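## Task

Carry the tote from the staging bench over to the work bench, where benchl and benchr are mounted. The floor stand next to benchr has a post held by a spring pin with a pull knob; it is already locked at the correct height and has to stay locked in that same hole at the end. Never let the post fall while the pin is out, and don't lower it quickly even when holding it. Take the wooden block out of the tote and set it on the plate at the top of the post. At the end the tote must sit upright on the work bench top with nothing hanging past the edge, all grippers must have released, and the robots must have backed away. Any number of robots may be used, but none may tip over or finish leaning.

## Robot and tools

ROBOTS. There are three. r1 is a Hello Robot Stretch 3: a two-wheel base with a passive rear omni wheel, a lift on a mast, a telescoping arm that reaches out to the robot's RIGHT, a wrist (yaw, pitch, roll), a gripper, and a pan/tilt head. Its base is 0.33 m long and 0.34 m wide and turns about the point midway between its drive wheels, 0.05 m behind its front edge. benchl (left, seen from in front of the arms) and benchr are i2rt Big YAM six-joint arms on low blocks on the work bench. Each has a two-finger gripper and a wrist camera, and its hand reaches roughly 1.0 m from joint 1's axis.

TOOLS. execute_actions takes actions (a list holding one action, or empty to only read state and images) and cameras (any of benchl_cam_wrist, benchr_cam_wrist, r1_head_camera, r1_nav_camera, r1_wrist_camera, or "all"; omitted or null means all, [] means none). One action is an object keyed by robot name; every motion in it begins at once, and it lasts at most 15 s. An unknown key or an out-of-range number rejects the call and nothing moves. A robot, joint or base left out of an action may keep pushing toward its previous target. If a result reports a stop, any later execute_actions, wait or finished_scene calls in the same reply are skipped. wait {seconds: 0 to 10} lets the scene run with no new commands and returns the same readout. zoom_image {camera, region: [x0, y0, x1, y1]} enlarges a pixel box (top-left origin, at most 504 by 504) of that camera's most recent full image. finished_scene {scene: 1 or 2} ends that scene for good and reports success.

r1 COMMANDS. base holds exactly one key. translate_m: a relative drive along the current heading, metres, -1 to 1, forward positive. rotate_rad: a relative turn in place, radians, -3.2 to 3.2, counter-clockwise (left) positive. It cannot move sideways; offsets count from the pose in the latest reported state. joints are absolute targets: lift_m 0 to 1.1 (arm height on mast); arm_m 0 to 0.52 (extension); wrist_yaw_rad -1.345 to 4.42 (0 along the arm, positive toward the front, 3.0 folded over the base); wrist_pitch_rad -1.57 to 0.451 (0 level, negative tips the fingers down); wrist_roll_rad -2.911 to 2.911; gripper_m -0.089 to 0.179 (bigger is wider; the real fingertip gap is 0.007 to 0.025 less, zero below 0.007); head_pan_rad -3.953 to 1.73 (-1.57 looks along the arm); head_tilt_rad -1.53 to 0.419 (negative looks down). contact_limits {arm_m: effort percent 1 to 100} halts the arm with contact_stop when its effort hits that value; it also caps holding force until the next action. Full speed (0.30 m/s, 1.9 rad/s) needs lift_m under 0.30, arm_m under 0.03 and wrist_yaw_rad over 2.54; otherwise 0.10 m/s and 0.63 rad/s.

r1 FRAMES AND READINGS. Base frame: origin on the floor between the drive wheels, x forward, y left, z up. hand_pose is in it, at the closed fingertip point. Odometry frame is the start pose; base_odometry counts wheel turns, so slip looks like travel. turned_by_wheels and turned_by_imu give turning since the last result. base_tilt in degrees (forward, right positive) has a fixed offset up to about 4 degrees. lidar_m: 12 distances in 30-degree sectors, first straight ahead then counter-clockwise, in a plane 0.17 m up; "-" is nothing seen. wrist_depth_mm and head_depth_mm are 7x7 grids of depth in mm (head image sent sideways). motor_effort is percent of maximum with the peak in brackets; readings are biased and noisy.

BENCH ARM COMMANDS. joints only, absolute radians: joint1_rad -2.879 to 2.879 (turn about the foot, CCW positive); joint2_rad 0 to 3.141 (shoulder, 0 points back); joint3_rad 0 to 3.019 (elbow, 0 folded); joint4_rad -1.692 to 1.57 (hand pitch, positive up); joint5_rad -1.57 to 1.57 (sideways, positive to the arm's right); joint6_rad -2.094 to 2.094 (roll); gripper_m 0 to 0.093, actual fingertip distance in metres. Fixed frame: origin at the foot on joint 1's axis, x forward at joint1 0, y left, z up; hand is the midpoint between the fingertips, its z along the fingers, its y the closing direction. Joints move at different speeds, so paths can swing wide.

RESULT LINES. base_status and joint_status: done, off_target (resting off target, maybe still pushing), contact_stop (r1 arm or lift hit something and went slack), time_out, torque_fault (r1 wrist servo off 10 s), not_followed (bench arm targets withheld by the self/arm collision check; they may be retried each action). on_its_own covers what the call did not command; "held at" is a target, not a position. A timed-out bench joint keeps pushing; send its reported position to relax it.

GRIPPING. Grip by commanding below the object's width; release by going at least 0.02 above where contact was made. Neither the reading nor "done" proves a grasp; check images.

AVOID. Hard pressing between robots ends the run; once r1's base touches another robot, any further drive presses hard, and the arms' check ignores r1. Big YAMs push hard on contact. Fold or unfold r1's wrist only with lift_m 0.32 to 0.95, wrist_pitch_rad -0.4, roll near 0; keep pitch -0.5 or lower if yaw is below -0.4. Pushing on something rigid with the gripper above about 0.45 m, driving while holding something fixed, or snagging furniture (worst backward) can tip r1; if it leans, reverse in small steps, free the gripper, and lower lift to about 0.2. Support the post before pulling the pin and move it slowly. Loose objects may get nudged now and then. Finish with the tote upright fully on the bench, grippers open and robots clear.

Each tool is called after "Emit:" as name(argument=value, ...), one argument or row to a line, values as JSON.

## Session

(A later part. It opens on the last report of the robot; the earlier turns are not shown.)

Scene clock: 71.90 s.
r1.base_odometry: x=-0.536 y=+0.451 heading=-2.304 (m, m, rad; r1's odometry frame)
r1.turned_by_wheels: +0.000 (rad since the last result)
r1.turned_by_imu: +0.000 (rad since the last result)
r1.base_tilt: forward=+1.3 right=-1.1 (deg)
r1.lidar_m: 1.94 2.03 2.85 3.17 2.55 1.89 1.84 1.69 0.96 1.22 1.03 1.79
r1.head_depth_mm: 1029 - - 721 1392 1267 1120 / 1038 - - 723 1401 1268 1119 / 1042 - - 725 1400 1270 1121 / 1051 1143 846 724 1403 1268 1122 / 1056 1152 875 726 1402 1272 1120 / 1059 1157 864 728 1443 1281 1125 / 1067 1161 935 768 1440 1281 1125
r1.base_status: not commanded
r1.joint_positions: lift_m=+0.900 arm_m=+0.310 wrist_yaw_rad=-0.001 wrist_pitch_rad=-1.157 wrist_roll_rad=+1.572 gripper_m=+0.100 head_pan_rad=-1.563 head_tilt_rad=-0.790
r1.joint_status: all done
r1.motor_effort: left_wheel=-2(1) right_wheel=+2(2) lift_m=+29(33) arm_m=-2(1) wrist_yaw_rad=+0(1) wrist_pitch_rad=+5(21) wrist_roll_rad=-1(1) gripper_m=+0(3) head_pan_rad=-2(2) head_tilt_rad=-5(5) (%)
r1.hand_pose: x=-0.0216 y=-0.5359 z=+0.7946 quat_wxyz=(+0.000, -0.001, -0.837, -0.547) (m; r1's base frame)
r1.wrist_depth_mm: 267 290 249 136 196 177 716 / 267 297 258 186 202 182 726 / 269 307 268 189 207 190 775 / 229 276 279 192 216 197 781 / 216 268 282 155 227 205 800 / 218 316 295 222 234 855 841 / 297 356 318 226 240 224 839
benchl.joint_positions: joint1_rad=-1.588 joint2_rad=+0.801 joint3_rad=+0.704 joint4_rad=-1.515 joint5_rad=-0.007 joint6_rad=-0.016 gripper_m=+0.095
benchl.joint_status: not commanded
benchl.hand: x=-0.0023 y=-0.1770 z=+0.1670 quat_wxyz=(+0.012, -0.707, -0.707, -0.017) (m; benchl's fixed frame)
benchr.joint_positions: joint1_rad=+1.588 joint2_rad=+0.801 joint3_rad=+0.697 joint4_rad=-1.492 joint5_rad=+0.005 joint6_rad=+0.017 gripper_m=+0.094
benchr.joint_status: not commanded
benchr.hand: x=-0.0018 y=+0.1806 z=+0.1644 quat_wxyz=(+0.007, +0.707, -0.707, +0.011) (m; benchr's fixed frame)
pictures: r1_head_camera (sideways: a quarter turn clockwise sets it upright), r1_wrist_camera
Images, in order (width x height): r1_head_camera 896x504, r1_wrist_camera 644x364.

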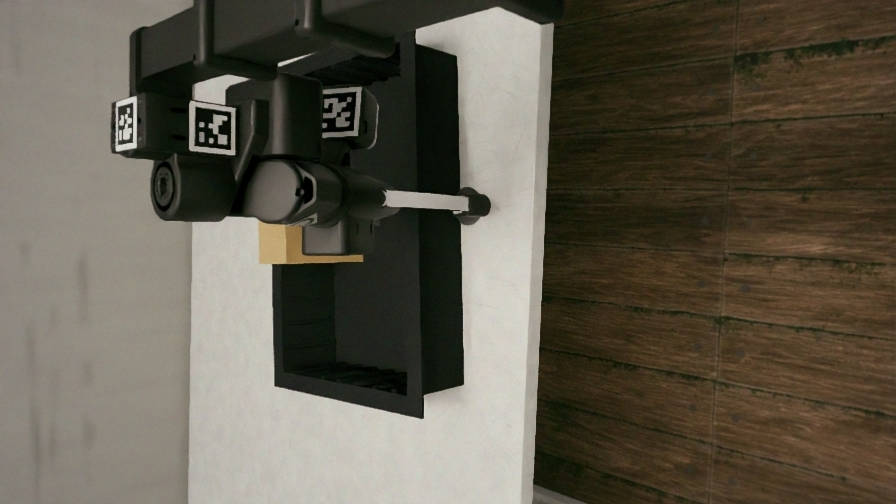

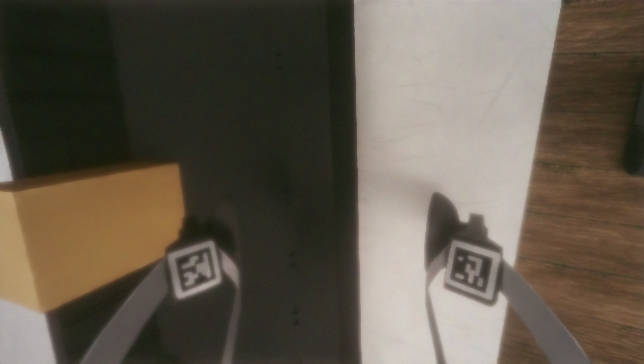

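Emit:
execute_actions(
  actions=[
    {"r1":{"joints":{"gripper_m":-0.035,"lift_m":0.89}}},
  ],
  cameras=[],
)

Emit:
execute_actions(
  actions=[
    {"r1":{"joints":{"lift_m":0.98,"wrist_pitch_rad":-1.0}}},
  ],
  cameras=["r1_head_camera","r1_wrist_camera"],
)

Scene clock: 77.23 s.
r1.base_odometry: x=-0.536 y=+0.451 heading=-2.304 (m, m, rad; r1's odometry frame)
r1.turned_by_wheels: +0.000 (rad since the last result)
r1.turned_by_imu: -0.001 (rad since the last result)
r1.base_tilt: forward=+1.3 right=-1.0 (deg)
r1.lidar_m: 1.94 2.03 2.83 3.17 2.54 1.89 1.84 1.69 0.96 1.22 1.03 1.79
r1.head_depth_mm: 1030 1131 - 722 1394 1267 1118 / 1036 - - 721 1400 1266 1121 / 1039 - - 720 1399 1269 1120 / 1051 1146 849 720 1397 1270 1121 / 1056 1152 870 719 1411 1273 1123 / 1064 1157 868 730 1441 1270 1125 / 1072 1154 937 769 1443 1277 1130
r1.base_status: not commanded
r1.joint_positions: lift_m=+0.890 arm_m=+0.310 wrist_yaw_rad=-0.001 wrist_pitch_rad=-1.142 wrist_roll_rad=+1.572 gripper_m=-0.034 head_pan_rad=-1.563 head_tilt_rad=-0.790
r1.joint_status: all done
r1.motor_effort: left_wheel=-2(1) right_wheel=+2(2) lift_m=+29(31) arm_m=-2(2) wrist_yaw_rad=+0(0) wrist_pitch_rad=-5(8) wrist_roll_rad=-1(1) gripper_m=-21(94) head_pan_rad=-3(2) head_tilt_rad=-5(4) (%)
r1.hand_pose: x=-0.0216 y=-0.5397 z=+0.7859 quat_wxyz=(+0.000, -0.001, -0.841, -0.541) (m; r1's base frame)
r1.wrist_depth_mm: 253 278 241 122 188 169 701 / 257 287 250 126 194 174 705 / 257 293 261 131 200 178 737 / 229 267 271 135 206 185 754 / 206 253 288 137 209 192 777 / 208 318 303 144 211 201 796 / 283 327 301 213 229 874 833
benchl.joint_positions: joint1_rad=-1.588 joint2_rad=+0.801 joint3_rad=+0.704 joint4_rad=-1.515 joint5_rad=-0.007 joint6_rad=-0.016 gripper_m=+0.095
benchl.joint_status: not commanded
benchl.hand: x=-0.0023 y=-0.1770 z=+0.1670 quat_wxyz=(+0.012, -0.707, -0.707, -0.017) (m; benchl's fixed frame)
benchr.joint_positions: joint1_rad=+1.588 joint2_rad=+0.801 joint3_rad=+0.697 joint4_rad=-1.492 joint5_rad=+0.005 joint6_rad=+0.017 gripper_m=+0.094
benchr.joint_status: not commanded
benchr.hand: x=-0.0018 y=+0.1806 z=+0.1644 quat_wxyz=(+0.007, +0.707, -0.707, +0.011) (m; benchr's fixed frame)
pictures: none
No camera images: the call's "cameras" was empty. Leave "cameras" out to get every camera's image.

Scene clock: 78.90 s.
r1.base_odometry: x=-0.536 y=+0.451 heading=-2.304 (m, m, rad; r1's odometry frame)
r1.turned_by_wheels: +0.000 (rad since the last result)
r1.turned_by_imu: +0.000 (rad since the last result)
r1.base_tilt: forward=+1.2 right=-0.9 (deg)
r1.lidar_m: 1.94 2.03 2.84 3.17 2.53 1.89 1.84 1.69 0.96 1.22 1.03 1.79
r1.head_depth_mm: - 1121 762 740 1391 1261 1119 / - - 646 723 1398 1264 1123 / - - 649 725 1399 1265 1117 / 1046 1162 799 726 1401 1271 1123 / 1054 1150 847 726 1412 1275 1125 / 1067 1150 794 747 1440 1279 1124 / 1071 1158 937 768 1438 1275 1125
r1.base_status: not commanded
r1.joint_positions: lift_m=+0.979 arm_m=+0.310 wrist_yaw_rad=-0.001 wrist_pitch_rad=-1.069 wrist_roll_rad=+1.572 gripper_m=-0.029 head_pan_rad=-1.563 head_tilt_rad=-0.790
r1.joint_status: wrist_pitch_rad off_target (ended at -1.069, target -1.000); the others done
r1.on_its_own: gripper_m is held at -0.029, not at your -0.035, by its stall guard, which is still easing; wrist_pitch_rad is at rest, and its effort (+42) is outside its rest range (-20 to +32)
r1.motor_effort: left_wheel=-1(2) right_wheel=+2(2) lift_m=+58(60) arm_m=-2(2) wrist_yaw_rad=+0(0) wrist_pitch_rad=+42(40) wrist_roll_rad=-1(1) gripper_m=-12(24) head_pan_rad=-2(2) head_tilt_rad=-5(4) (%)
r1.hand_pose: x=-0.0216 y=-0.5570 z=+0.8817 quat_wxyz=(+0.000, -0.001, -0.860, -0.510) (m; r1's base frame)
r1.wrist_depth_mm: 564 307 320 149 182 243 732 / 573 320 334 154 190 249 760 / 599 329 344 160 198 255 781 / 623 272 309 156 209 262 807 / 642 276 318 146 294 269 827 / 651 592 373 158 217 282 870 / 671 642 386 317 240 288 894
benchl.joint_positions: joint1_rad=-1.588 joint2_rad=+0.801 joint3_rad=+0.704 joint4_rad=-1.515 joint5_rad=-0.007 joint6_rad=-0.016 gripper_m=+0.095
benchl.joint_status: not commanded
benchl.hand: x=-0.0023 y=-0.1770 z=+0.1670 quat_wxyz=(+0.012, -0.707, -0.707, -0.017) (m; benchl's fixed frame)
benchr.joint_positions: joint1_rad=+1.588 joint2_rad=+0.801 joint3_rad=+0.697 joint4_rad=-1.492 joint5_rad=+0.005 joint6_rad=+0.017 gripper_m=+0.094
benchr.joint_status: not commanded
benchr.hand: x=-0.0018 y=+0.1806 z=+0.1644 quat_wxyz=(+0.007, +0.707, -0.707, +0.011) (m; benchr's fixed frame)
pictures: r1_head_camera (sideways: a quarter turn clockwise sets it upright), r1_wrist_camera
Images, in order (width x height): r1_head_camera 896x504, r1_wrist_camera 644x364.

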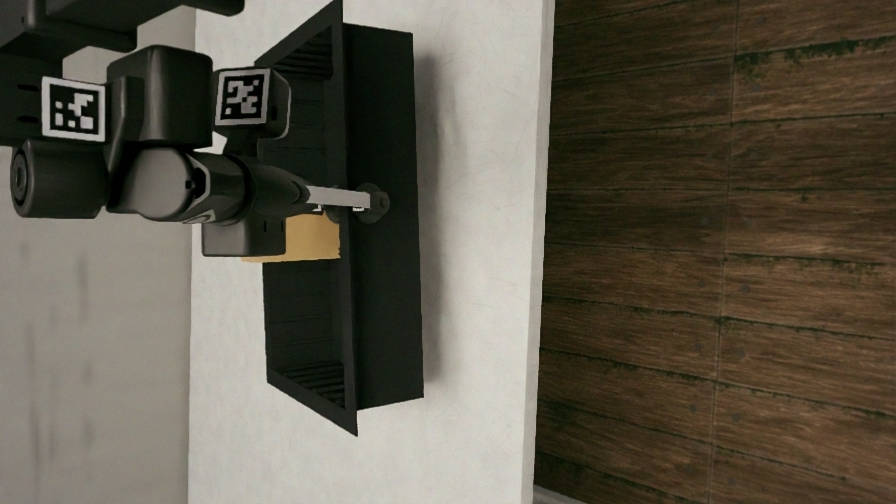

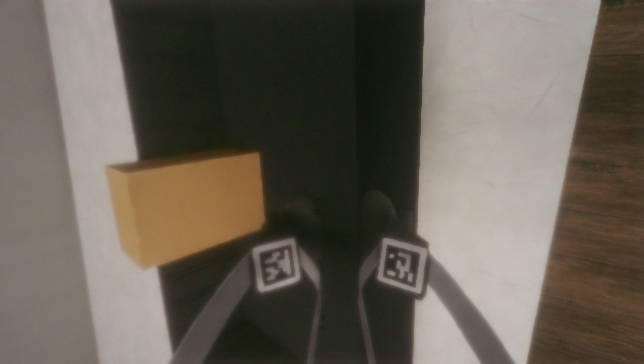

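Still tilted; test a little higher.

Emit:
execute_actions(
  actions=[
    {"r1":{"joints":{"lift_m":1.04,"wrist_pitch_rad":-0.8}}},
  ],
  cameras=["r1_head_camera","r1_wrist_camera"],
)

Scene clock: 83.70 s.
r1.base_odometry: x=-0.536 y=+0.451 heading=-2.304 (m, m, rad; r1's odometry frame)
r1.turned_by_wheels: +0.000 (rad since the last result)
r1.turned_by_imu: -0.001 (rad since the last result)
r1.base_tilt: forward=+1.2 right=-1.1 (deg)
r1.lidar_m: 1.94 2.03 2.84 3.17 2.54 1.90 1.84 1.70 0.96 1.22 1.03 1.79
r1.head_depth_mm: 1043 710 843 757 1402 1268 1117 / - 807 649 760 1402 1269 1119 / - 796 649 761 1404 1269 1120 / 1032 782 649 764 1399 1275 1122 / 1057 812 649 764 1405 1275 1124 / 1065 810 854 768 1442 1273 1120 / 1074 1158 939 769 1444 1279 1129
r1.base_status: not commanded
r1.joint_positions: lift_m=+1.039 arm_m=+0.310 wrist_yaw_rad=-0.001 wrist_pitch_rad=-0.890 wrist_roll_rad=+1.571 gripper_m=-0.026 head_pan_rad=-1.563 head_tilt_rad=-0.790
r1.joint_status: wrist_pitch_rad off_target (ended at -0.890, target -0.800); the others done
r1.on_its_own: gripper_m is held at -0.027, not at your -0.035, by its stall guard, which is not easing now; wrist_pitch_rad is at rest, and its effort (+55) is outside its rest range (-20 to +32)
r1.motor_effort: left_wheel=-1(2) right_wheel=+1(1) lift_m=+57(60) arm_m=-1(2) wrist_yaw_rad=+1(1) wrist_pitch_rad=+55(66) wrist_roll_rad=-1(1) gripper_m=-23(24) head_pan_rad=-2(2) head_tilt_rad=-5(5) (%)
r1.hand_pose: x=-0.0216 y=-0.5975 z=+0.9637 quat_wxyz=(+0.000, -0.001, -0.903, -0.431) (m; r1's base frame)
r1.wrist_depth_mm: 547 310 322 151 182 307 264 / 560 322 332 155 188 311 270 / 564 631 347 161 196 321 277 / 582 274 308 156 206 331 282 / 605 279 313 144 382 337 290 / 612 697 373 157 205 343 294 / 620 725 381 318 234 343 303
benchl.joint_positions: joint1_rad=-1.588 joint2_rad=+0.801 joint3_rad=+0.704 joint4_rad=-1.515 joint5_rad=-0.007 joint6_rad=-0.016 gripper_m=+0.095
benchl.joint_status: not commanded
benchl.hand: x=-0.0023 y=-0.1770 z=+0.1670 quat_wxyz=(+0.012, -0.707, -0.707, -0.017) (m; benchl's fixed frame)
benchr.joint_positions: joint1_rad=+1.588 joint2_rad=+0.801 joint3_rad=+0.697 joint4_rad=-1.492 joint5_rad=+0.005 joint6_rad=+0.017 gripper_m=+0.094
benchr.joint_status: not commanded
benchr.hand: x=-0.0018 y=+0.1806 z=+0.1644 quat_wxyz=(+0.007, +0.707, -0.707, +0.011) (m; benchr's fixed frame)
pictures: r1_head_camera (sideways: a quarter turn clockwise sets it upright), r1_wrist_camera
Images, in order (width x height): r1_head_camera 896x504, r1_wrist_camera 644x364.

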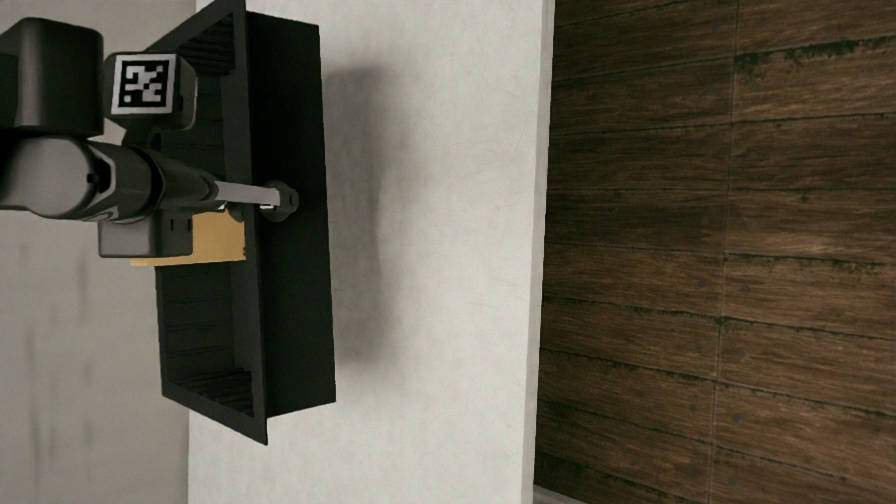

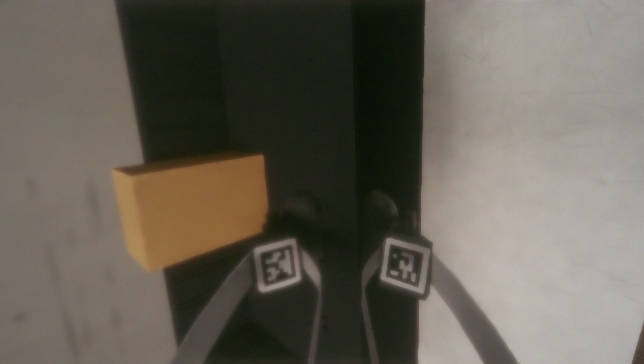

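Stable. Reduce torque and go.

Emit:
execute_actions(
  actions=[
    {"r1":{"base":{"rotate_rad":1.58},"joints":{"arm_m":0.02,"wrist_pitch_rad":-1.07,"head_pan_rad":0,"head_tilt_rad":-0.5}}},
  ],
  cameras=[],
)

Emit:
execute_actions(
  actions=[
    {"r1":{"base":{"translate_m":1}}},
  ],
  cameras=[],
)

Emit:
execute_actions(
  actions=[
    {"r1":{"base":{"translate_m":0.8}}},
  ],
  cameras=["r1_head_camera","r1_nav_camera","r1_wrist_camera"],
)

Scene clock: 91.50 s.
r1.base_odometry: x=-0.536 y=+0.451 heading=-0.724 (m, m, rad; r1's odometry frame)
r1.turned_by_wheels: +1.580 (rad since the last result)
r1.turned_by_imu: +1.569 (rad since the last result)
r1.base_tilt: forward=+1.2 right=-1.2 (deg)
r1.lidar_m: 3.16 2.51 1.89 1.84 1.67 0.97 1.22 1.03 1.81 1.94 2.04 2.88
r1.head_depth_mm: 2894 3173 3337 2471 1858 1502 1254 / 2924 3128 3391 2465 1887 1510 1258 / 2912 2919 3433 2459 1886 1495 1257 / 2921 3139 3402 2463 1869 1503 1258 / 2893 3175 3475 2479 1861 1503 1261 / 2969 3223 3397 2455 1876 1503 1261 / 3023 3292 3469 2474 1877 1510 1258
r1.base_status: done
r1.joint_positions: lift_m=+1.039 arm_m=+0.020 wrist_yaw_rad=+0.001 wrist_pitch_rad=-1.133 wrist_roll_rad=+1.570 gripper_m=-0.026 head_pan_rad=-0.007 head_tilt_rad=-0.507
r1.joint_status: wrist_pitch_rad off_target (ended at -1.133, target -1.070); the others done
r1.on_its_own: gripper_m is held at -0.027, not at your -0.035, by its stall guard, which is not easing now; wrist_pitch_rad is at rest, and its effort (+38) is outside its rest range (-20 to +32)
r1.motor_effort: left_wheel=-2(6) right_wheel=+2(9) lift_m=+58(57) arm_m=-3(5) wrist_yaw_rad=-1(2) wrist_pitch_rad=+38(57) wrist_roll_rad=+0(1) gripper_m=-22(24) head_pan_rad=+3(34) head_tilt_rad=+5(28) (%)
r1.hand_pose: x=-0.0215 y=-0.2518 z=+0.9357 quat_wxyz=(+0.001, +0.000, -0.844, -0.537) (m; r1's base frame)
r1.wrist_depth_mm: - 308 324 149 178 899 816 / - 317 335 152 186 950 - / - 328 339 159 195 992 - / - 273 307 156 209 996 892 / - 278 323 146 - - 922 / - - 377 158 218 - 915 / - - 379 255 - - 949
benchl.joint_positions: joint1_rad=-1.588 joint2_rad=+0.801 joint3_rad=+0.704 joint4_rad=-1.515 joint5_rad=-0.007 joint6_rad=-0.016 gripper_m=+0.095
benchl.joint_status: not commanded
benchl.hand: x=-0.0023 y=-0.1770 z=+0.1670 quat_wxyz=(+0.012, -0.707, -0.707, -0.017) (m; benchl's fixed frame)
benchr.joint_positions: joint1_rad=+1.588 joint2_rad=+0.801 joint3_rad=+0.697 joint4_rad=-1.492 joint5_rad=+0.005 joint6_rad=+0.017 gripper_m=+0.094
benchr.joint_status: not commanded
benchr.hand: x=-0.0018 y=+0.1806 z=+0.1644 quat_wxyz=(+0.007, +0.707, -0.707, +0.011) (m; benchr's fixed frame)
pictures: none
No camera images: the call's "cameras" was empty. Leave "cameras" out to get every camera's image.

Scene clock: 103.17 s.
r1.base_odometry: x=+0.213 y=-0.212 heading=-0.724 (m, m, rad; r1's odometry frame)
r1.turned_by_wheels: +0.000 (rad since the last result)
r1.turned_by_imu: +0.005 (rad since the last result)
r1.base_tilt: forward=+1.3 right=-1.1 (deg)
r1.lidar_m: 2.16 2.27 1.84 1.79 1.89 1.87 2.23 1.94 2.04 1.99 2.10 2.30
r1.head_depth_mm: 2085 2273 2500 2467 1872 1500 1257 / 2069 2246 2149 2356 1865 1505 1257 / 2079 2217 2542 2466 1859 1493 1262 / 2090 2291 2567 2480 1873 1502 1259 / 2085 2280 2589 2470 1881 1503 1259 / 2114 2269 2593 2375 1869 1508 1263 / 2169 2347 2209 2407 1885 1503 1258
r1.base_status: done
r1.joint_positions: lift_m=+1.039 arm_m=+0.020 wrist_yaw_rad=+0.001 wrist_pitch_rad=-1.133 wrist_roll_rad=+1.570 gripper_m=-0.026 head_pan_rad=-0.007 head_tilt_rad=-0.507
r1.joint_status: not commanded
r1.on_its_own: gripper_m is held at -0.027, not at your -0.035, by its stall guard, which is not easing now; wrist_pitch_rad is at rest, and its effort (+38) is outside its rest range (-20 to +32)
r1.motor_effort: left_wheel=-2(2) right_wheel=+2(7) lift_m=+57(57) arm_m=-3(2) wrist_yaw_rad=-1(1) wrist_pitch_rad=+38(38) wrist_roll_rad=+0(0) gripper_m=-22(22) head_pan_rad=+3(3) head_tilt_rad=+5(4) (%)
r1.hand_pose: x=-0.0215 y=-0.2518 z=+0.9357 quat_wxyz=(+0.001, +0.000, -0.844, -0.537) (m; r1's base frame)
r1.wrist_depth_mm: - 305 323 150 181 906 800 / - 320 331 154 188 940 - / - 331 341 160 198 - - / - 273 312 156 210 976 888 / - 279 317 146 - - 908 / - - 378 158 216 - 905 / - - 380 256 238 - 957
benchl.joint_positions: joint1_rad=-1.588 joint2_rad=+0.801 joint3_rad=+0.704 joint4_rad=-1.515 joint5_rad=-0.007 joint6_rad=-0.016 gripper_m=+0.095
benchl.joint_status: not commanded
benchl.hand: x=-0.0023 y=-0.1770 z=+0.1670 quat_wxyz=(+0.012, -0.707, -0.707, -0.017) (m; benchl's fixed frame)
benchr.joint_positions: joint1_rad=+1.588 joint2_rad=+0.801 joint3_rad=+0.697 joint4_rad=-1.492 joint5_rad=+0.005 joint6_rad=+0.017 gripper_m=+0.094
benchr.joint_status: not commanded
benchr.hand: x=-0.0018 y=+0.1806 z=+0.1644 quat_wxyz=(+0.007, +0.707, -0.707, +0.011) (m; benchr's fixed frame)
pictures: none
No camera images: the call's "cameras" was empty. Leave "cameras" out to get every camera's image.

Scene clock: 112.77 s.
r1.base_odometry: x=+0.813 y=-0.741 heading=-0.724 (m, m, rad; r1's odometry frame)
r1.turned_by_wheels: +0.000 (rad since the last result)
r1.turned_by_imu: +0.004 (rad since the last result)
r1.base_tilt: forward=+1.3 right=-1.1 (deg)
r1.lidar_m: 1.74 1.52 1.80 1.75 1.85 2.64 2.65 2.75 2.08 2.03 2.14 1.38
r1.head_depth_mm: 1381 1513 1631 1218 1701 1506 1258 / 1391 1531 1419 1224 1869 1502 1262 / 1396 1510 1539 1226 1880 1512 1255 / 1418 1573 1648 1224 1870 1503 1261 / 1428 1570 1651 1225 1875 1511 1254 / 1426 1577 1452 1227 1884 1502 1260 / 1455 1596 1653 1297 1808 1500 1260
r1.base_status: done
r1.joint_positions: lift_m=+1.039 arm_m=+0.020 wrist_yaw_rad=+0.001 wrist_pitch_rad=-1.133 wrist_roll_rad=+1.570 gripper_m=-0.026 head_pan_rad=-0.007 head_tilt_rad=-0.507
r1.joint_status: not commanded
r1.on_its_own: gripper_m is held at -0.027, not at your -0.035, by its stall guard, which is not easing now; wrist_pitch_rad is at rest, and its effort (+38) is outside its rest range (-20 to +32)
r1.motor_effort: left_wheel=-2(2) right_wheel=+2(4) lift_m=+57(57) arm_m=-2(3) wrist_yaw_rad=+0(0) wrist_pitch_rad=+38(38) wrist_roll_rad=+0(0) gripper_m=-22(22) head_pan_rad=+3(3) head_tilt_rad=+4(5) (%)
r1.hand_pose: x=-0.0215 y=-0.2518 z=+0.9357 quat_wxyz=(+0.001, +0.000, -0.844, -0.537) (m; r1's base frame)
r1.wrist_depth_mm: - 308 323 149 181 900 825 / - 323 332 153 189 949 - / - 332 341 160 197 994 - / - 274 310 157 209 975 891 / - 277 320 146 - - 919 / - - 381 158 217 - 950 / - - 384 255 240 - 949
benchl.joint_positions: joint1_rad=-1.588 joint2_rad=+0.801 joint3_rad=+0.704 joint4_rad=-1.515 joint5_rad=-0.007 joint6_rad=-0.016 gripper_m=+0.095
benchl.joint_status: not commanded
benchl.hand: x=-0.0023 y=-0.1770 z=+0.1670 quat_wxyz=(+0.012, -0.707, -0.707, -0.017) (m; benchl's fixed frame)
benchr.joint_positions: joint1_rad=+1.588 joint2_rad=+0.801 joint3_rad=+0.697 joint4_rad=-1.492 joint5_rad=+0.005 joint6_rad=+0.017 gripper_m=+0.094
benchr.joint_status: not commanded
benchr.hand: x=-0.0018 y=+0.1806 z=+0.1644 quat_wxyz=(+0.007, +0.707, -0.707, +0.011) (m; benchr's fixed frame)
pictures: r1_head_camera (sideways: a quarter turn clockwise sets it upright), r1_nav_camera (sideways: a quarter turn counterclockwise sets it upright), r1_wrist_camera
Images, in order (width x height): r1_head_camera 896x504, r1_nav_camera 672x504, r1_wrist_camera 644x364.

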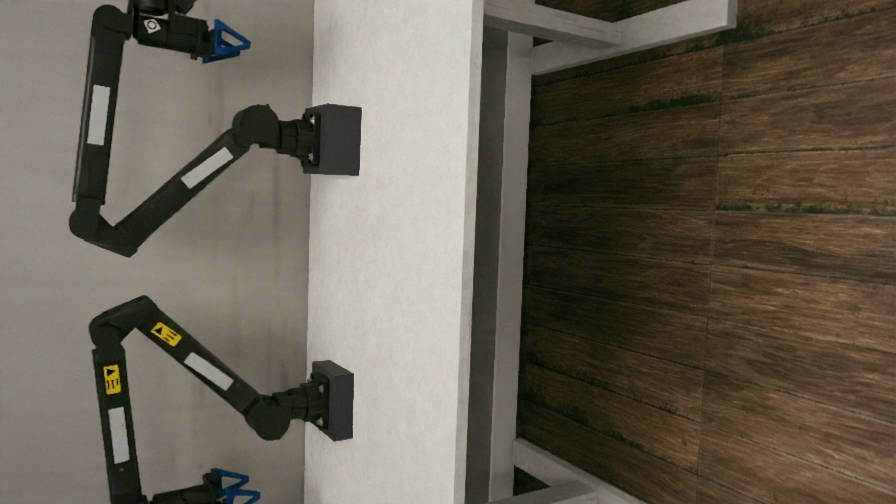

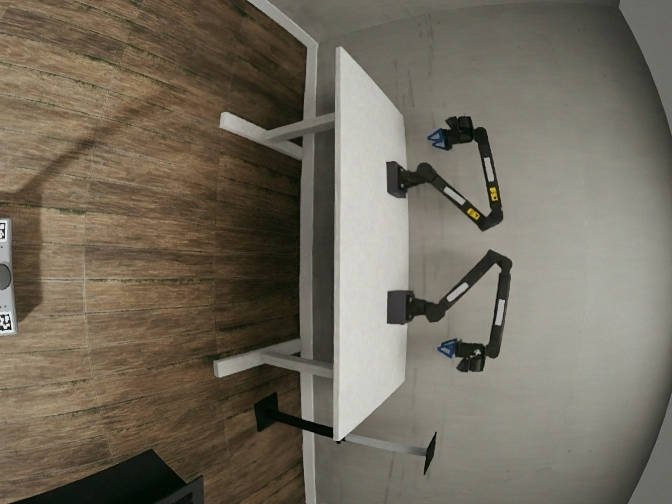

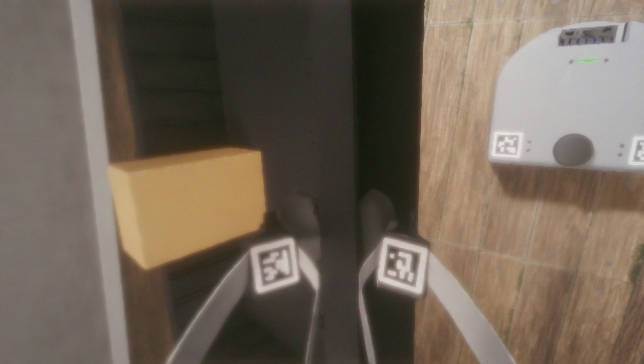

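Emit:
execute_actions(
  actions=[
    {"r1":{"base":{"translate_m":0.6}}},
  ],
  cameras=[],
)

Emit:
execute_actions(
  actions=[
    {"r1":{"base":{"rotate_rad":1.53},"joints":{"head_pan_rad":-1.57,"head_tilt_rad":-0.8}}},
  ],
  cameras=[],
)

Emit:
execute_actions(
  actions=[
    {"r1":{"joints":{"arm_m":0.2,"lift_m":0.94,"wrist_pitch_rad":-0.95}}},
  ],
)

Scene clock: 130.47 s.
r1.base_odometry: x=+1.262 y=-1.139 heading=-0.724 (m, m, rad; r1's odometry frame)
r1.turned_by_wheels: +0.000 (rad since the last result)
r1.turned_by_imu: +0.002 (rad since the last result)
r1.base_tilt: forward=+1.3 right=-0.9 (deg)
r1.lidar_m: 1.14 1.02 1.72 1.71 1.81 2.60 3.26 2.78 2.11 2.06 1.14 0.85
r1.head_depth_mm: 890 993 1063 925 837 674 591 / 895 1002 828 899 837 673 590 / 897 784 1112 1112 840 672 591 / 917 988 1123 1114 840 674 592 / 937 1010 1137 1117 841 677 606 / 935 772 1145 1110 839 675 606 / 948 1043 887 951 844 677 608
r1.base_status: done
r1.joint_positions: lift_m=+1.039 arm_m=+0.020 wrist_yaw_rad=+0.001 wrist_pitch_rad=-1.133 wrist_roll_rad=+1.570 gripper_m=-0.026 head_pan_rad=-0.007 head_tilt_rad=-0.507
r1.joint_status: not commanded
r1.on_its_own: gripper_m is held at -0.027, not at your -0.035, by its stall guard, which is not easing now; wrist_pitch_rad is at rest, and its effort (+38) is outside its rest range (-20 to +32)
r1.motor_effort: left_wheel=-2(3) right_wheel=+2(4) lift_m=+57(57) arm_m=-3(2) wrist_yaw_rad=+0(0) wrist_pitch_rad=+38(38) wrist_roll_rad=+0(0) gripper_m=-22(22) head_pan_rad=+3(3) head_tilt_rad=+5(5) (%)
r1.hand_pose: x=-0.0215 y=-0.2518 z=+0.9357 quat_wxyz=(+0.001, +0.000, -0.844, -0.537) (m; r1's base frame)
r1.wrist_depth_mm: - 309 323 150 181 919 822 / - 320 330 154 189 954 - / - 335 343 160 197 983 - / - 272 310 156 209 - 867 / - 277 320 146 - 976 904 / - - 375 158 216 - 917 / - - 387 257 239 - 953
benchl.joint_positions: joint1_rad=-1.588 joint2_rad=+0.801 joint3_rad=+0.704 joint4_rad=-1.515 joint5_rad=-0.007 joint6_rad=-0.016 gripper_m=+0.095
benchl.joint_status: not commanded
benchl.hand: x=-0.0023 y=-0.1770 z=+0.1670 quat_wxyz=(+0.012, -0.707, -0.707, -0.017) (m; benchl's fixed frame)
benchr.joint_positions: joint1_rad=+1.588 joint2_rad=+0.801 joint3_rad=+0.697 joint4_rad=-1.492 joint5_rad=+0.005 joint6_rad=+0.017 gripper_m=+0.094
benchr.joint_status: not commanded
benchr.hand: x=-0.0018 y=+0.1806 z=+0.1644 quat_wxyz=(+0.007, +0.707, -0.707, +0.011) (m; benchr's fixed frame)
pictures: none
No camera images: the call's "cameras" was empty. Leave "cameras" out to get every camera's image.

Scene clock: 133.87 s.
r1.base_odometry: x=+1.262 y=-1.139 heading=+0.806 (m, m, rad; r1's odometry frame)
r1.turned_by_wheels: +1.530 (rad since the last result)
r1.turned_by_imu: +1.520 (rad since the last result)
r1.base_tilt: forward=+1.5 right=-1.0 (deg)
r1.lidar_m: 1.71 1.79 2.50 3.27 2.86 2.13 2.07 1.14 0.85 1.14 1.01 1.02
r1.head_depth_mm: 927 - - - - 1219 1119 / 912 - - - - 1218 1119 / 936 - - - - 1205 1118 / 974 1095 933 537 397 1206 1123 / 979 1105 933 617 530 1204 1122 / 986 1107 936 617 533 1208 1123 / 748 1097 911 733 441 1203 1122
r1.base_status: done
r1.joint_positions: lift_m=+1.039 arm_m=+0.020 wrist_yaw_rad=+0.000 wrist_pitch_rad=-1.133 wrist_roll_rad=+1.570 gripper_m=-0.026 head_pan_rad=-1.563 head_tilt_rad=-0.790
r1.joint_status: all done
r1.on_its_own: gripper_m is held at -0.027, not at your -0.035, by its stall guard, which is not easing now; wrist_pitch_rad is at rest, and its effort (+38) is outside its rest range (-20 to +32)
r1.motor_effort: left_wheel=-2(6) right_wheel=+2(7) lift_m=+57(57) arm_m=-2(2) wrist_yaw_rad=+0(0) wrist_pitch_rad=+38(38) wrist_roll_rad=+0(0) gripper_m=-23(23) head_pan_rad=-3(32) head_tilt_rad=-6(31) (%)
r1.hand_pose: x=-0.0215 y=-0.2518 z=+0.9357 quat_wxyz=(+0.001, +0.000, -0.844, -0.537) (m; r1's base frame)
r1.wrist_depth_mm: 504 303 318 148 180 921 838 / 538 319 330 153 187 955 - / 663 329 340 160 196 - - / 711 273 307 156 209 993 907 / 751 277 323 145 - - 895 / 788 641 378 158 217 - 942 / 780 654 387 256 241 - 960
benchl.joint_positions: joint1_rad=-1.588 joint2_rad=+0.801 joint3_rad=+0.704 joint4_rad=-1.515 joint5_rad=-0.007 joint6_rad=-0.016 gripper_m=+0.095
benchl.joint_status: not commanded
benchl.hand: x=-0.0023 y=-0.1770 z=+0.1670 quat_wxyz=(+0.012, -0.707, -0.707, -0.017) (m; benchl's fixed frame)
benchr.joint_positions: joint1_rad=+1.588 joint2_rad=+0.801 joint3_rad=+0.697 joint4_rad=-1.492 joint5_rad=+0.005 joint6_rad=+0.017 gripper_m=+0.094
benchr.joint_status: not commanded
benchr.hand: x=-0.0018 y=+0.1806 z=+0.1644 quat_wxyz=(+0.007, +0.707, -0.707, +0.011) (m; benchr's fixed frame)
pictures: none
No camera images: the call's "cameras" was empty. Leave "cameras" out to get every camera's image.

Scene clock: 136.43 s.
r1.base_odometry: x=+1.262 y=-1.139 heading=+0.806 (m, m, rad; r1's odometry frame)
r1.turned_by_wheels: +0.000 (rad since the last result)
r1.turned_by_imu: +0.000 (rad since the last result)
r1.base_tilt: forward=+1.3 right=-0.8 (deg)
r1.lidar_m: 1.72 1.79 2.51 3.26 2.86 2.13 2.07 1.14 0.85 1.14 1.02 1.02
r1.head_depth_mm: 941 - - 620 659 1268 1119 / 735 - - 618 659 1266 1121 / 967 1056 - 618 660 1265 1120 / 977 1100 790 617 661 1266 1121 / 981 1101 934 628 677 1273 1123 / 986 1107 937 628 679 1275 1127 / 748 1101 915 768 680 1277 1125
r1.base_status: not commanded
r1.joint_positions: lift_m=+0.940 arm_m=+0.200 wrist_yaw_rad=+0.000 wrist_pitch_rad=-1.023 wrist_roll_rad=+1.570 gripper_m=-0.026 head_pan_rad=-1.563 head_tilt_rad=-0.790
r1.joint_status: wrist_pitch_rad off_target (ended at -1.023, target -0.950); the others done
r1.on_its_own: gripper_m is held at -0.027, not at your -0.035, by its stall guard, which is not easing now; wrist_pitch_rad is at rest, and its effort (+44) is outside its rest range (-20 to +32)
r1.motor_effort: left_wheel=-2(2) right_wheel=+1(3) lift_m=+37(54) arm_m=+3(3) wrist_yaw_rad=+0(1) wrist_pitch_rad=+44(57) wrist_roll_rad=+0(0) gripper_m=-22(23) head_pan_rad=-2(2) head_tilt_rad=-5(5) (%)
r1.hand_pose: x=-0.0215 y=-0.4573 z=+0.8474 quat_wxyz=(+0.001, +0.000, -0.872, -0.490) (m; r1's base frame)
r1.wrist_depth_mm: 354 307 323 153 187 215 711 / 548 316 334 156 193 218 718 / 599 329 343 162 200 224 759 / 618 272 317 166 209 230 785 / 641 272 312 143 261 238 818 / 657 573 372 157 214 250 819 / 676 584 382 309 233 269 836
benchl.joint_positions: joint1_rad=-1.588 joint2_rad=+0.801 joint3_rad=+0.704 joint4_rad=-1.515 joint5_rad=-0.007 joint6_rad=-0.016 gripper_m=+0.095
benchl.joint_status: not commanded
benchl.hand: x=-0.0023 y=-0.1770 z=+0.1670 quat_wxyz=(+0.012, -0.707, -0.707, -0.017) (m; benchl's fixed frame)
benchr.joint_positions: joint1_rad=+1.588 joint2_rad=+0.801 joint3_rad=+0.697 joint4_rad=-1.492 joint5_rad=+0.005 joint6_rad=+0.017 gripper_m=+0.094
benchr.joint_status: not commanded
benchr.hand: x=-0.0018 y=+0.1806 z=+0.1644 quat_wxyz=(+0.007, +0.707, -0.707, +0.011) (m; benchr's fixed frame)
pictures: benchl_cam_wrist, benchr_cam_wrist, r1_head_camera (sideways: a quarter turn clockwise sets it upright), r1_nav_camera (sideways: a quarter turn counterclockwise sets it upright), r1_wrist_camera
Images, in order (width x height): benchl_cam_wrist 616x616, benchr_cam_wrist 616x616, r1_head_camera 896x504, r1_nav_camera 672x504, r1_wrist_camera 644x364.

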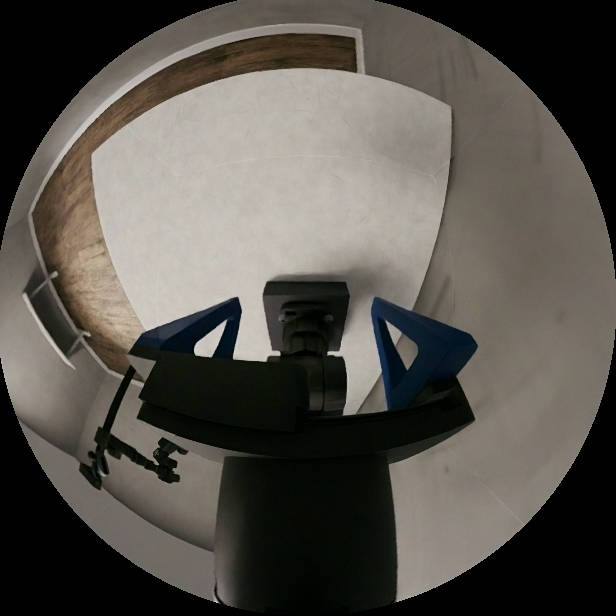

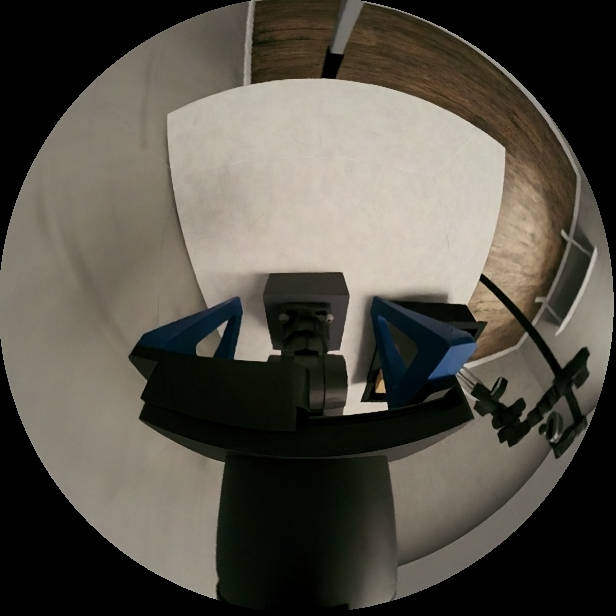

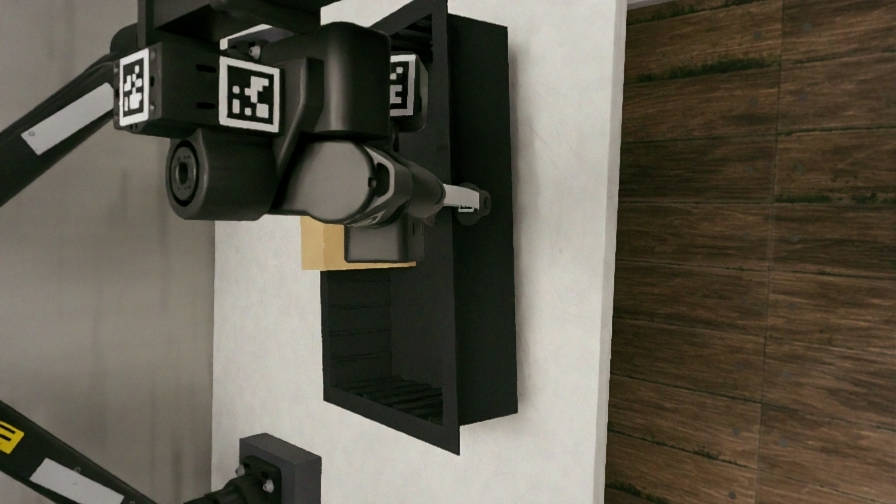

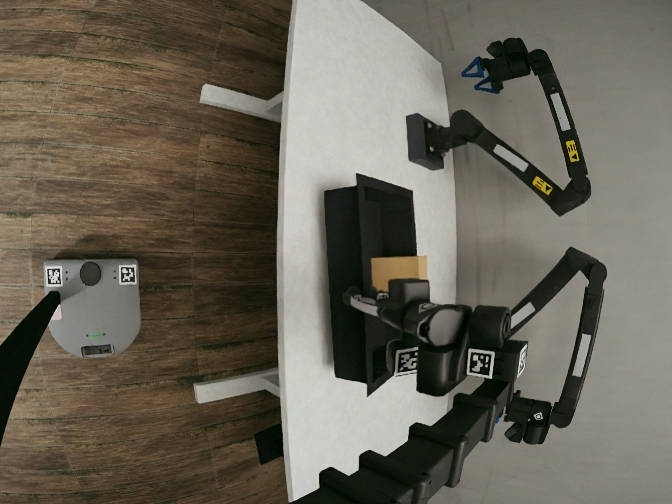

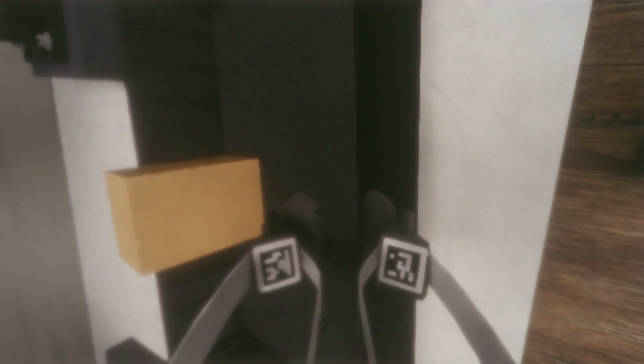

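Emit:
execute_actions(
  actions=[
    {"r1":{"joints":{"lift_m":0.9}},"benchr":{"joints":{"joint2_rad":1.4,"joint3_rad":1.2,"joint4_rad":-1.37}}},
  ],
  cameras=[],
)

Emit:
execute_actions(
  actions=[
    {"r1":{"joints":{"gripper_m":0.09,"wrist_pitch_rad":-1.05}}},
  ],
  cameras=[],
)

Emit:
execute_actions(
  actions=[
    {"r1":{"joints":{"lift_m":1.0}}},
  ],
  cameras=[],
)

Emit:
execute_actions(
  actions=[
    {"r1":{"joints":{"arm_m":0,"wrist_pitch_rad":-1.5}}},
  ],
  cameras=[],
)

Emit:
execute_actions(
  actions=[
    {"benchr":{"joints":{"joint1_rad":-0.9}}},
  ],
  cameras=["benchr_cam_wrist","r1_head_camera","r1_nav_camera"],
)

Scene clock: 148.57 s.
r1.base_odometry: x=+1.262 y=-1.139 heading=+0.806 (m, m, rad; r1's odometry frame)
r1.turned_by_wheels: +0.000 (rad since the last result)
r1.turned_by_imu: -0.001 (rad since the last result)
r1.base_tilt: forward=+1.3 right=-1.0 (deg)
r1.lidar_m: 1.72 1.79 2.50 3.23 2.86 2.13 2.07 1.13 0.85 1.14 1.01 1.02
r1.head_depth_mm: 721 784 - 647 657 1259 1118 / 967 1047 - 632 659 1267 1116 / 971 1098 - 630 660 1272 1125 / 974 1102 790 648 661 1277 1122 / 979 1103 827 751 664 1271 1123 / 986 1113 908 694 666 1276 1125 / 747 1104 910 769 680 1278 1123
r1.base_status: not commanded
r1.joint_positions: lift_m=+0.900 arm_m=+0.200 wrist_yaw_rad=+0.000 wrist_pitch_rad=-1.014 wrist_roll_rad=+1.570 gripper_m=-0.026 head_pan_rad=-1.563 head_tilt_rad=-0.790
r1.joint_status: all done
r1.on_its_own: gripper_m is held at -0.027, not at your -0.035, by its stall guard, which is not easing now; wrist_pitch_rad is at rest, and its effort (+39) is outside its rest range (-20 to +32)
r1.motor_effort: left_wheel=-1(2) right_wheel=+2(1) lift_m=+35(36) arm_m=+2(2) wrist_yaw_rad=+0(0) wrist_pitch_rad=+39(45) wrist_roll_rad=+0(0) gripper_m=-20(22) head_pan_rad=-3(2) head_tilt_rad=-6(5) (%)
r1.hand_pose: x=-0.0215 y=-0.4594 z=+0.8084 quat_wxyz=(+0.001, +0.000, -0.874, -0.486) (m; r1's base frame)
r1.wrist_depth_mm: 324 296 283 130 195 180 168 / 395 302 295 134 200 184 686 / 549 303 309 139 206 190 710 / 589 262 304 197 212 195 729 / 605 248 307 141 222 200 748 / 626 314 364 150 224 205 780 / 652 347 353 293 233 210 820
benchl.joint_positions: joint1_rad=-1.588 joint2_rad=+0.801 joint3_rad=+0.704 joint4_rad=-1.515 joint5_rad=-0.007 joint6_rad=-0.016 gripper_m=+0.095
benchl.joint_status: not commanded
benchl.hand: x=-0.0023 y=-0.1770 z=+0.1670 quat_wxyz=(+0.012, -0.707, -0.707, -0.017) (m; benchl's fixed frame)
benchr.joint_positions: joint1_rad=+1.588 joint2_rad=+1.409 joint3_rad=+1.152 joint4_rad=-1.377 joint5_rad=+0.005 joint6_rad=+0.017 gripper_m=+0.094
benchr.joint_status: all done
benchr.hand: x=-0.0052 y=+0.3816 z=+0.1727 quat_wxyz=(+0.020, +0.707, -0.707, +0.025) (m; benchr's fixed frame)
pictures: none
No camera images: the call's "cameras" was empty. Leave "cameras" out to get every camera's image.

Scene clock: 150.20 s.
r1.base_odometry: x=+1.262 y=-1.139 heading=+0.806 (m, m, rad; r1's odometry frame)
r1.turned_by_wheels: +0.000 (rad since the last result)
r1.turned_by_imu: +0.000 (rad since the last result)
r1.base_tilt: forward=+1.2 right=-1.0 (deg)
r1.lidar_m: 1.72 1.79 2.49 3.26 2.87 2.13 2.06 1.14 0.85 1.14 1.01 1.02
r1.head_depth_mm: 722 787 - 649 647 1261 1118 / 964 1053 - 610 648 1269 1118 / 970 1097 - 720 646 1269 1117 / 978 1097 801 741 646 1266 1120 / 977 1110 936 762 662 1269 1125 / 987 1111 936 702 664 1277 1125 / 748 1099 916 770 679 1275 1128
r1.base_status: not commanded
r1.joint_positions: lift_m=+0.900 arm_m=+0.200 wrist_yaw_rad=+0.000 wrist_pitch_rad=-1.057 wrist_roll_rad=+1.570 gripper_m=+0.090 head_pan_rad=-1.563 head_tilt_rad=-0.790
r1.joint_status: all done
r1.motor_effort: left_wheel=-2(2) right_wheel=+1(2) lift_m=+37(37) arm_m=+1(2) wrist_yaw_rad=+0(1) wrist_pitch_rad=+4(40) wrist_roll_rad=+0(0) gripper_m=+0(82) head_pan_rad=-2(2) head_tilt_rad=-5(5) (%)
r1.hand_pose: x=-0.0215 y=-0.4494 z=+0.8037 quat_wxyz=(+0.001, +0.000, -0.863, -0.505) (m; r1's base frame)
r1.wrist_depth_mm: 284 291 274 232 192 180 690 / 329 295 287 239 197 185 707 / 487 302 297 248 202 188 762 / 487 256 296 256 208 197 750 / 406 240 302 267 178 201 773 / 613 242 329 275 224 836 799 / 630 341 358 289 230 218 797
benchl.joint_positions: joint1_rad=-1.588 joint2_rad=+0.801 joint3_rad=+0.704 joint4_rad=-1.515 joint5_rad=-0.007 joint6_rad=-0.016 gripper_m=+0.095
benchl.joint_status: not commanded
benchl.hand: x=-0.0023 y=-0.1770 z=+0.1670 quat_wxyz=(+0.012, -0.707, -0.707, -0.017) (m; benchl's fixed frame)
benchr.joint_positions: joint1_rad=+1.588 joint2_rad=+1.409 joint3_rad=+1.152 joint4_rad=-1.377 joint5_rad=+0.005 joint6_rad=+0.017 gripper_m=+0.094
benchr.joint_status: not commanded
benchr.hand: x=-0.0052 y=+0.3816 z=+0.1727 quat_wxyz=(+0.020, +0.707, -0.707, +0.025) (m; benchr's fixed frame)
pictures: none
No camera images: the call's "cameras" was empty. Leave "cameras" out to get every camera's image.

Scene clock: 151.93 s.
r1.base_odometry: x=+1.262 y=-1.139 heading=+0.806 (m, m, rad; r1's odometry frame)
r1.turned_by_wheels: +0.000 (rad since the last result)
r1.turned_by_imu: +0.000 (rad since the last result)
r1.base_tilt: forward=+1.4 right=-1.0 (deg)
r1.lidar_m: 1.72 1.79 2.50 3.27 2.86 2.13 2.06 1.14 0.85 1.14 1.01 1.02
r1.head_depth_mm: - - 871 692 648 1266 1118 / - - 814 755 647 1268 1120 / - - - 756 647 1278 1122 / 975 1097 796 753 647 1275 1125 / 981 1105 935 761 663 1267 1124 / 989 1110 936 701 663 1276 1125 / 748 1101 914 768 681 1270 1122
r1.base_status: not commanded
r1.joint_positions: lift_m=+1.000 arm_m=+0.200 wrist_yaw_rad=+0.000 wrist_pitch_rad=-1.057 wrist_roll_rad=+1.570 gripper_m=+0.090 head_pan_rad=-1.563 head_tilt_rad=-0.790
r1.joint_status: all done
r1.motor_effort: left_wheel=-2(2) right_wheel=+1(2) lift_m=+50(55) arm_m=+1(2) wrist_yaw_rad=+0(1) wrist_pitch_rad=+4(4) wrist_roll_rad=+0(0) gripper_m=+1(1) head_pan_rad=-2(3) head_tilt_rad=-5(5) (%)
r1.hand_pose: x=-0.0215 y=-0.4494 z=+0.9032 quat_wxyz=(+0.001, +0.000, -0.863, -0.505) (m; r1's base frame)
r1.wrist_depth_mm: 375 403 363 338 290 261 781 / 607 434 385 351 291 268 797 / 626 564 391 364 297 280 812 / 639 586 316 381 309 290 827 / 659 614 372 390 344 301 839 / 669 687 451 406 349 962 837 / 691 604 397 391 346 325 904
benchl.joint_positions: joint1_rad=-1.588 joint2_rad=+0.801 joint3_rad=+0.704 joint4_rad=-1.515 joint5_rad=-0.007 joint6_rad=-0.016 gripper_m=+0.095
benchl.joint_status: not commanded
benchl.hand: x=-0.0023 y=-0.1770 z=+0.1670 quat_wxyz=(+0.012, -0.707, -0.707, -0.017) (m; benchl's fixed frame)
benchr.joint_positions: joint1_rad=+1.588 joint2_rad=+1.409 joint3_rad=+1.152 joint4_rad=-1.377 joint5_rad=+0.005 joint6_rad=+0.017 gripper_m=+0.094
benchr.joint_status: not commanded
benchr.hand: x=-0.0052 y=+0.3816 z=+0.1727 quat_wxyz=(+0.020, +0.707, -0.707, +0.025) (m; benchr's fixed frame)
pictures: none
No camera images: the call's "cameras" was empty. Leave "cameras" out to get every camera's image.

Scene clock: 154.63 s.
r1.base_odometry: x=+1.262 y=-1.139 heading=+0.806 (m, m, rad; r1's odometry frame)
r1.turned_by_wheels: +0.000 (rad since the last result)
r1.turned_by_imu: +0.000 (rad since the last result)
r1.base_tilt: forward=+1.3 right=-0.9 (deg)
r1.lidar_m: 1.72 1.80 2.49 3.25 2.86 2.13 2.06 1.14 0.85 1.14 1.01 1.02
r1.head_depth_mm: 720 854 867 - - - 1098 / 962 947 865 - - - 1101 / 967 1089 992 - - - 1104 / 974 1100 793 753 648 - 1100 / 977 1103 933 760 663 1271 1122 / 985 1109 935 701 665 1274 1126 / 748 1099 910 769 680 1276 1127
r1.base_status: not commanded
r1.joint_positions: lift_m=+1.000 arm_m=+0.000 wrist_yaw_rad=+0.000 wrist_pitch_rad=-1.493 wrist_roll_rad=+1.570 gripper_m=+0.090 head_pan_rad=-1.563 head_tilt_rad=-0.790
r1.joint_status: all done
r1.motor_effort: left_wheel=-2(1) right_wheel=+1(1) lift_m=+50(50) arm_m=-2(3) wrist_yaw_rad=-1(0) wrist_pitch_rad=-4(1) wrist_roll_rad=+0(0) gripper_m=+0(1) head_pan_rad=-2(3) head_tilt_rad=-5(5) (%)
r1.hand_pose: x=-0.0215 y=-0.1407 z=+0.8810 quat_wxyz=(+0.000, +0.000, -0.734, -0.680) (m; r1's base frame)
r1.wrist_depth_mm: 317 - - 991 976 941 912 / 321 343 - - - 944 920 / 329 347 - - - - - / 329 356 - - - - - / 330 368 - - - - - / 337 382 - - - - - / 333 414 - - - - -
benchl.joint_positions: joint1_rad=-1.588 joint2_rad=+0.801 joint3_rad=+0.704 joint4_rad=-1.515 joint5_rad=-0.007 joint6_rad=-0.016 gripper_m=+0.095
benchl.joint_status: not commanded
benchl.hand: x=-0.0023 y=-0.1770 z=+0.1670 quat_wxyz=(+0.012, -0.707, -0.707, -0.017) (m; benchl's fixed frame)
benchr.joint_positions: joint1_rad=+1.588 joint2_rad=+1.409 joint3_rad=+1.152 joint4_rad=-1.377 joint5_rad=+0.005 joint6_rad=+0.017 gripper_m=+0.094
benchr.joint_status: not commanded
benchr.hand: x=-0.0052 y=+0.3816 z=+0.1727 quat_wxyz=(+0.020, +0.707, -0.707, +0.025) (m; benchr's fixed frame)
pictures: none
No camera images: the call's "cameras" was empty. Leave "cameras" out to get every camera's image.

Scene clock: 156.87 s.
r1.base_odometry: x=+1.262 y=-1.139 heading=+0.806 (m, m, rad; r1's odometry frame)
r1.turned_by_wheels: +0.000 (rad since the last result)
r1.turned_by_imu: +0.000 (rad since the last result)
r1.base_tilt: forward=+1.3 right=-1.0 (deg)
r1.lidar_m: 1.72 1.79 2.49 3.26 2.86 2.13 2.06 1.14 0.85 1.14 1.02 1.02
r1.head_depth_mm: 733 972 869 - - - 1102 / 932 848 863 - - - 1105 / 974 1093 988 - - - 1105 / 974 1095 794 751 646 - 1100 / 942 1063 933 763 661 1273 1121 / 530 1096 935 702 664 1276 1123 / 505 1100 917 770 680 1280 1122
r1.base_status: not commanded
r1.joint_positions: lift_m=+1.000 arm_m=+0.000 wrist_yaw_rad=+0.000 wrist_pitch_rad=-1.493 wrist_roll_rad=+1.570 gripper_m=+0.090 head_pan_rad=-1.563 head_tilt_rad=-0.790
r1.joint_status: not commanded
r1.motor_effort: left_wheel=-2(2) right_wheel=+1(1) lift_m=+50(49) arm_m=-2(2) wrist_yaw_rad=+0(0) wrist_pitch_rad=-4(4) wrist_roll_rad=+0(0) gripper_m=+1(1) head_pan_rad=-3(2) head_tilt_rad=-5(5) (%)
r1.hand_pose: x=-0.0215 y=-0.1407 z=+0.8810 quat_wxyz=(+0.000, +0.000, -0.734, -0.680) (m; r1's base frame)
r1.wrist_depth_mm: 314 - - 989 985 950 926 / 325 341 - - - 950 952 / 328 346 - - - - - / 331 356 - - - - 991 / 330 366 - - - - - / 337 377 - - - - - / 329 411 - - - - -
benchl.joint_positions: joint1_rad=-1.588 joint2_rad=+0.801 joint3_rad=+0.704 joint4_rad=-1.515 joint5_rad=-0.007 joint6_rad=-0.016 gripper_m=+0.095
benchl.joint_status: not commanded
benchl.hand: x=-0.0023 y=-0.1770 z=+0.1670 quat_wxyz=(+0.012, -0.707, -0.707, -0.017) (m; benchl's fixed frame)
benchr.joint_positions: joint1_rad=-0.897 joint2_rad=+1.409 joint3_rad=+1.160 joint4_rad=-1.377 joint5_rad=+0.005 joint6_rad=+0.017 gripper_m=+0.094
benchr.joint_status: all done
benchr.hand: x=+0.2389 y=-0.3011 z=+0.1756 quat_wxyz=(+0.026, -0.441, -0.897, -0.010) (m; benchr's fixed frame)
pictures: benchr_cam_wrist, r1_head_camera (sideways: a quarter turn clockwise sets it upright), r1_nav_camera (sideways: a quarter turn counterclockwise sets it upright)
Images, in order (width x height): benchr_cam_wrist 616x616, r1_head_camera 896x504, r1_nav_camera 672x504.

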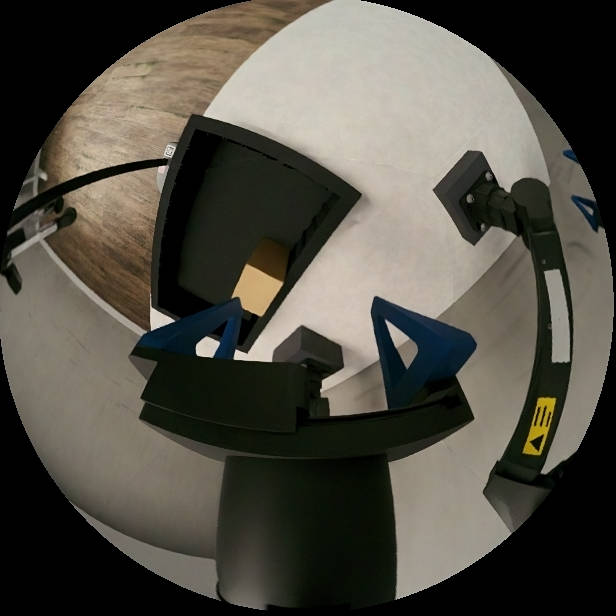

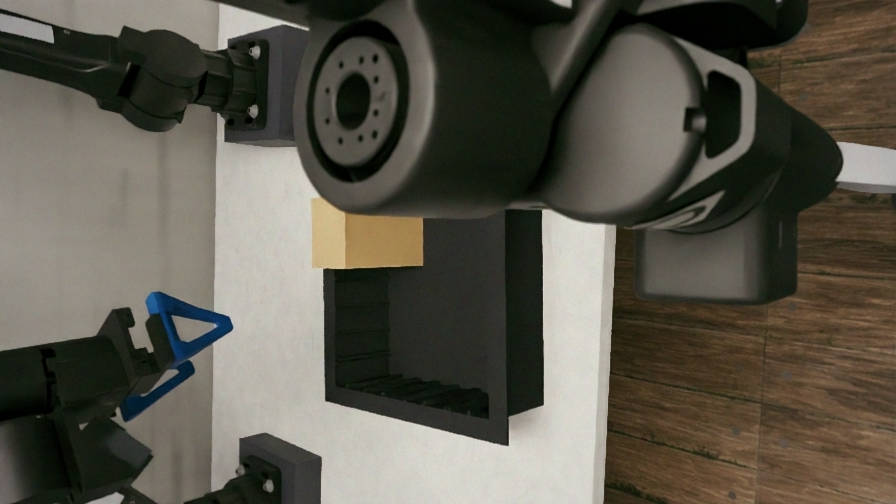

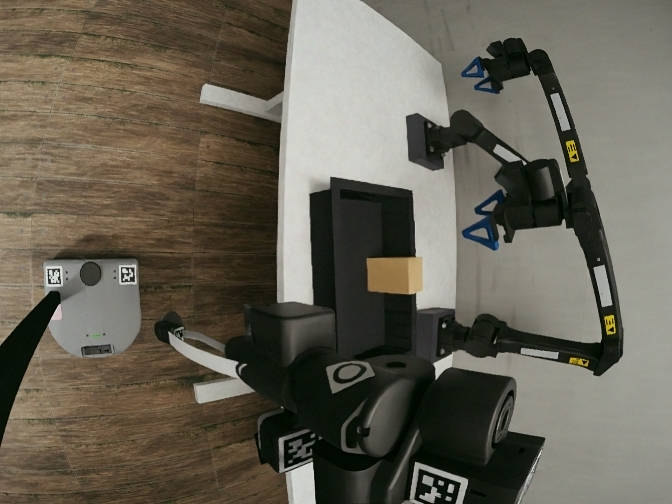

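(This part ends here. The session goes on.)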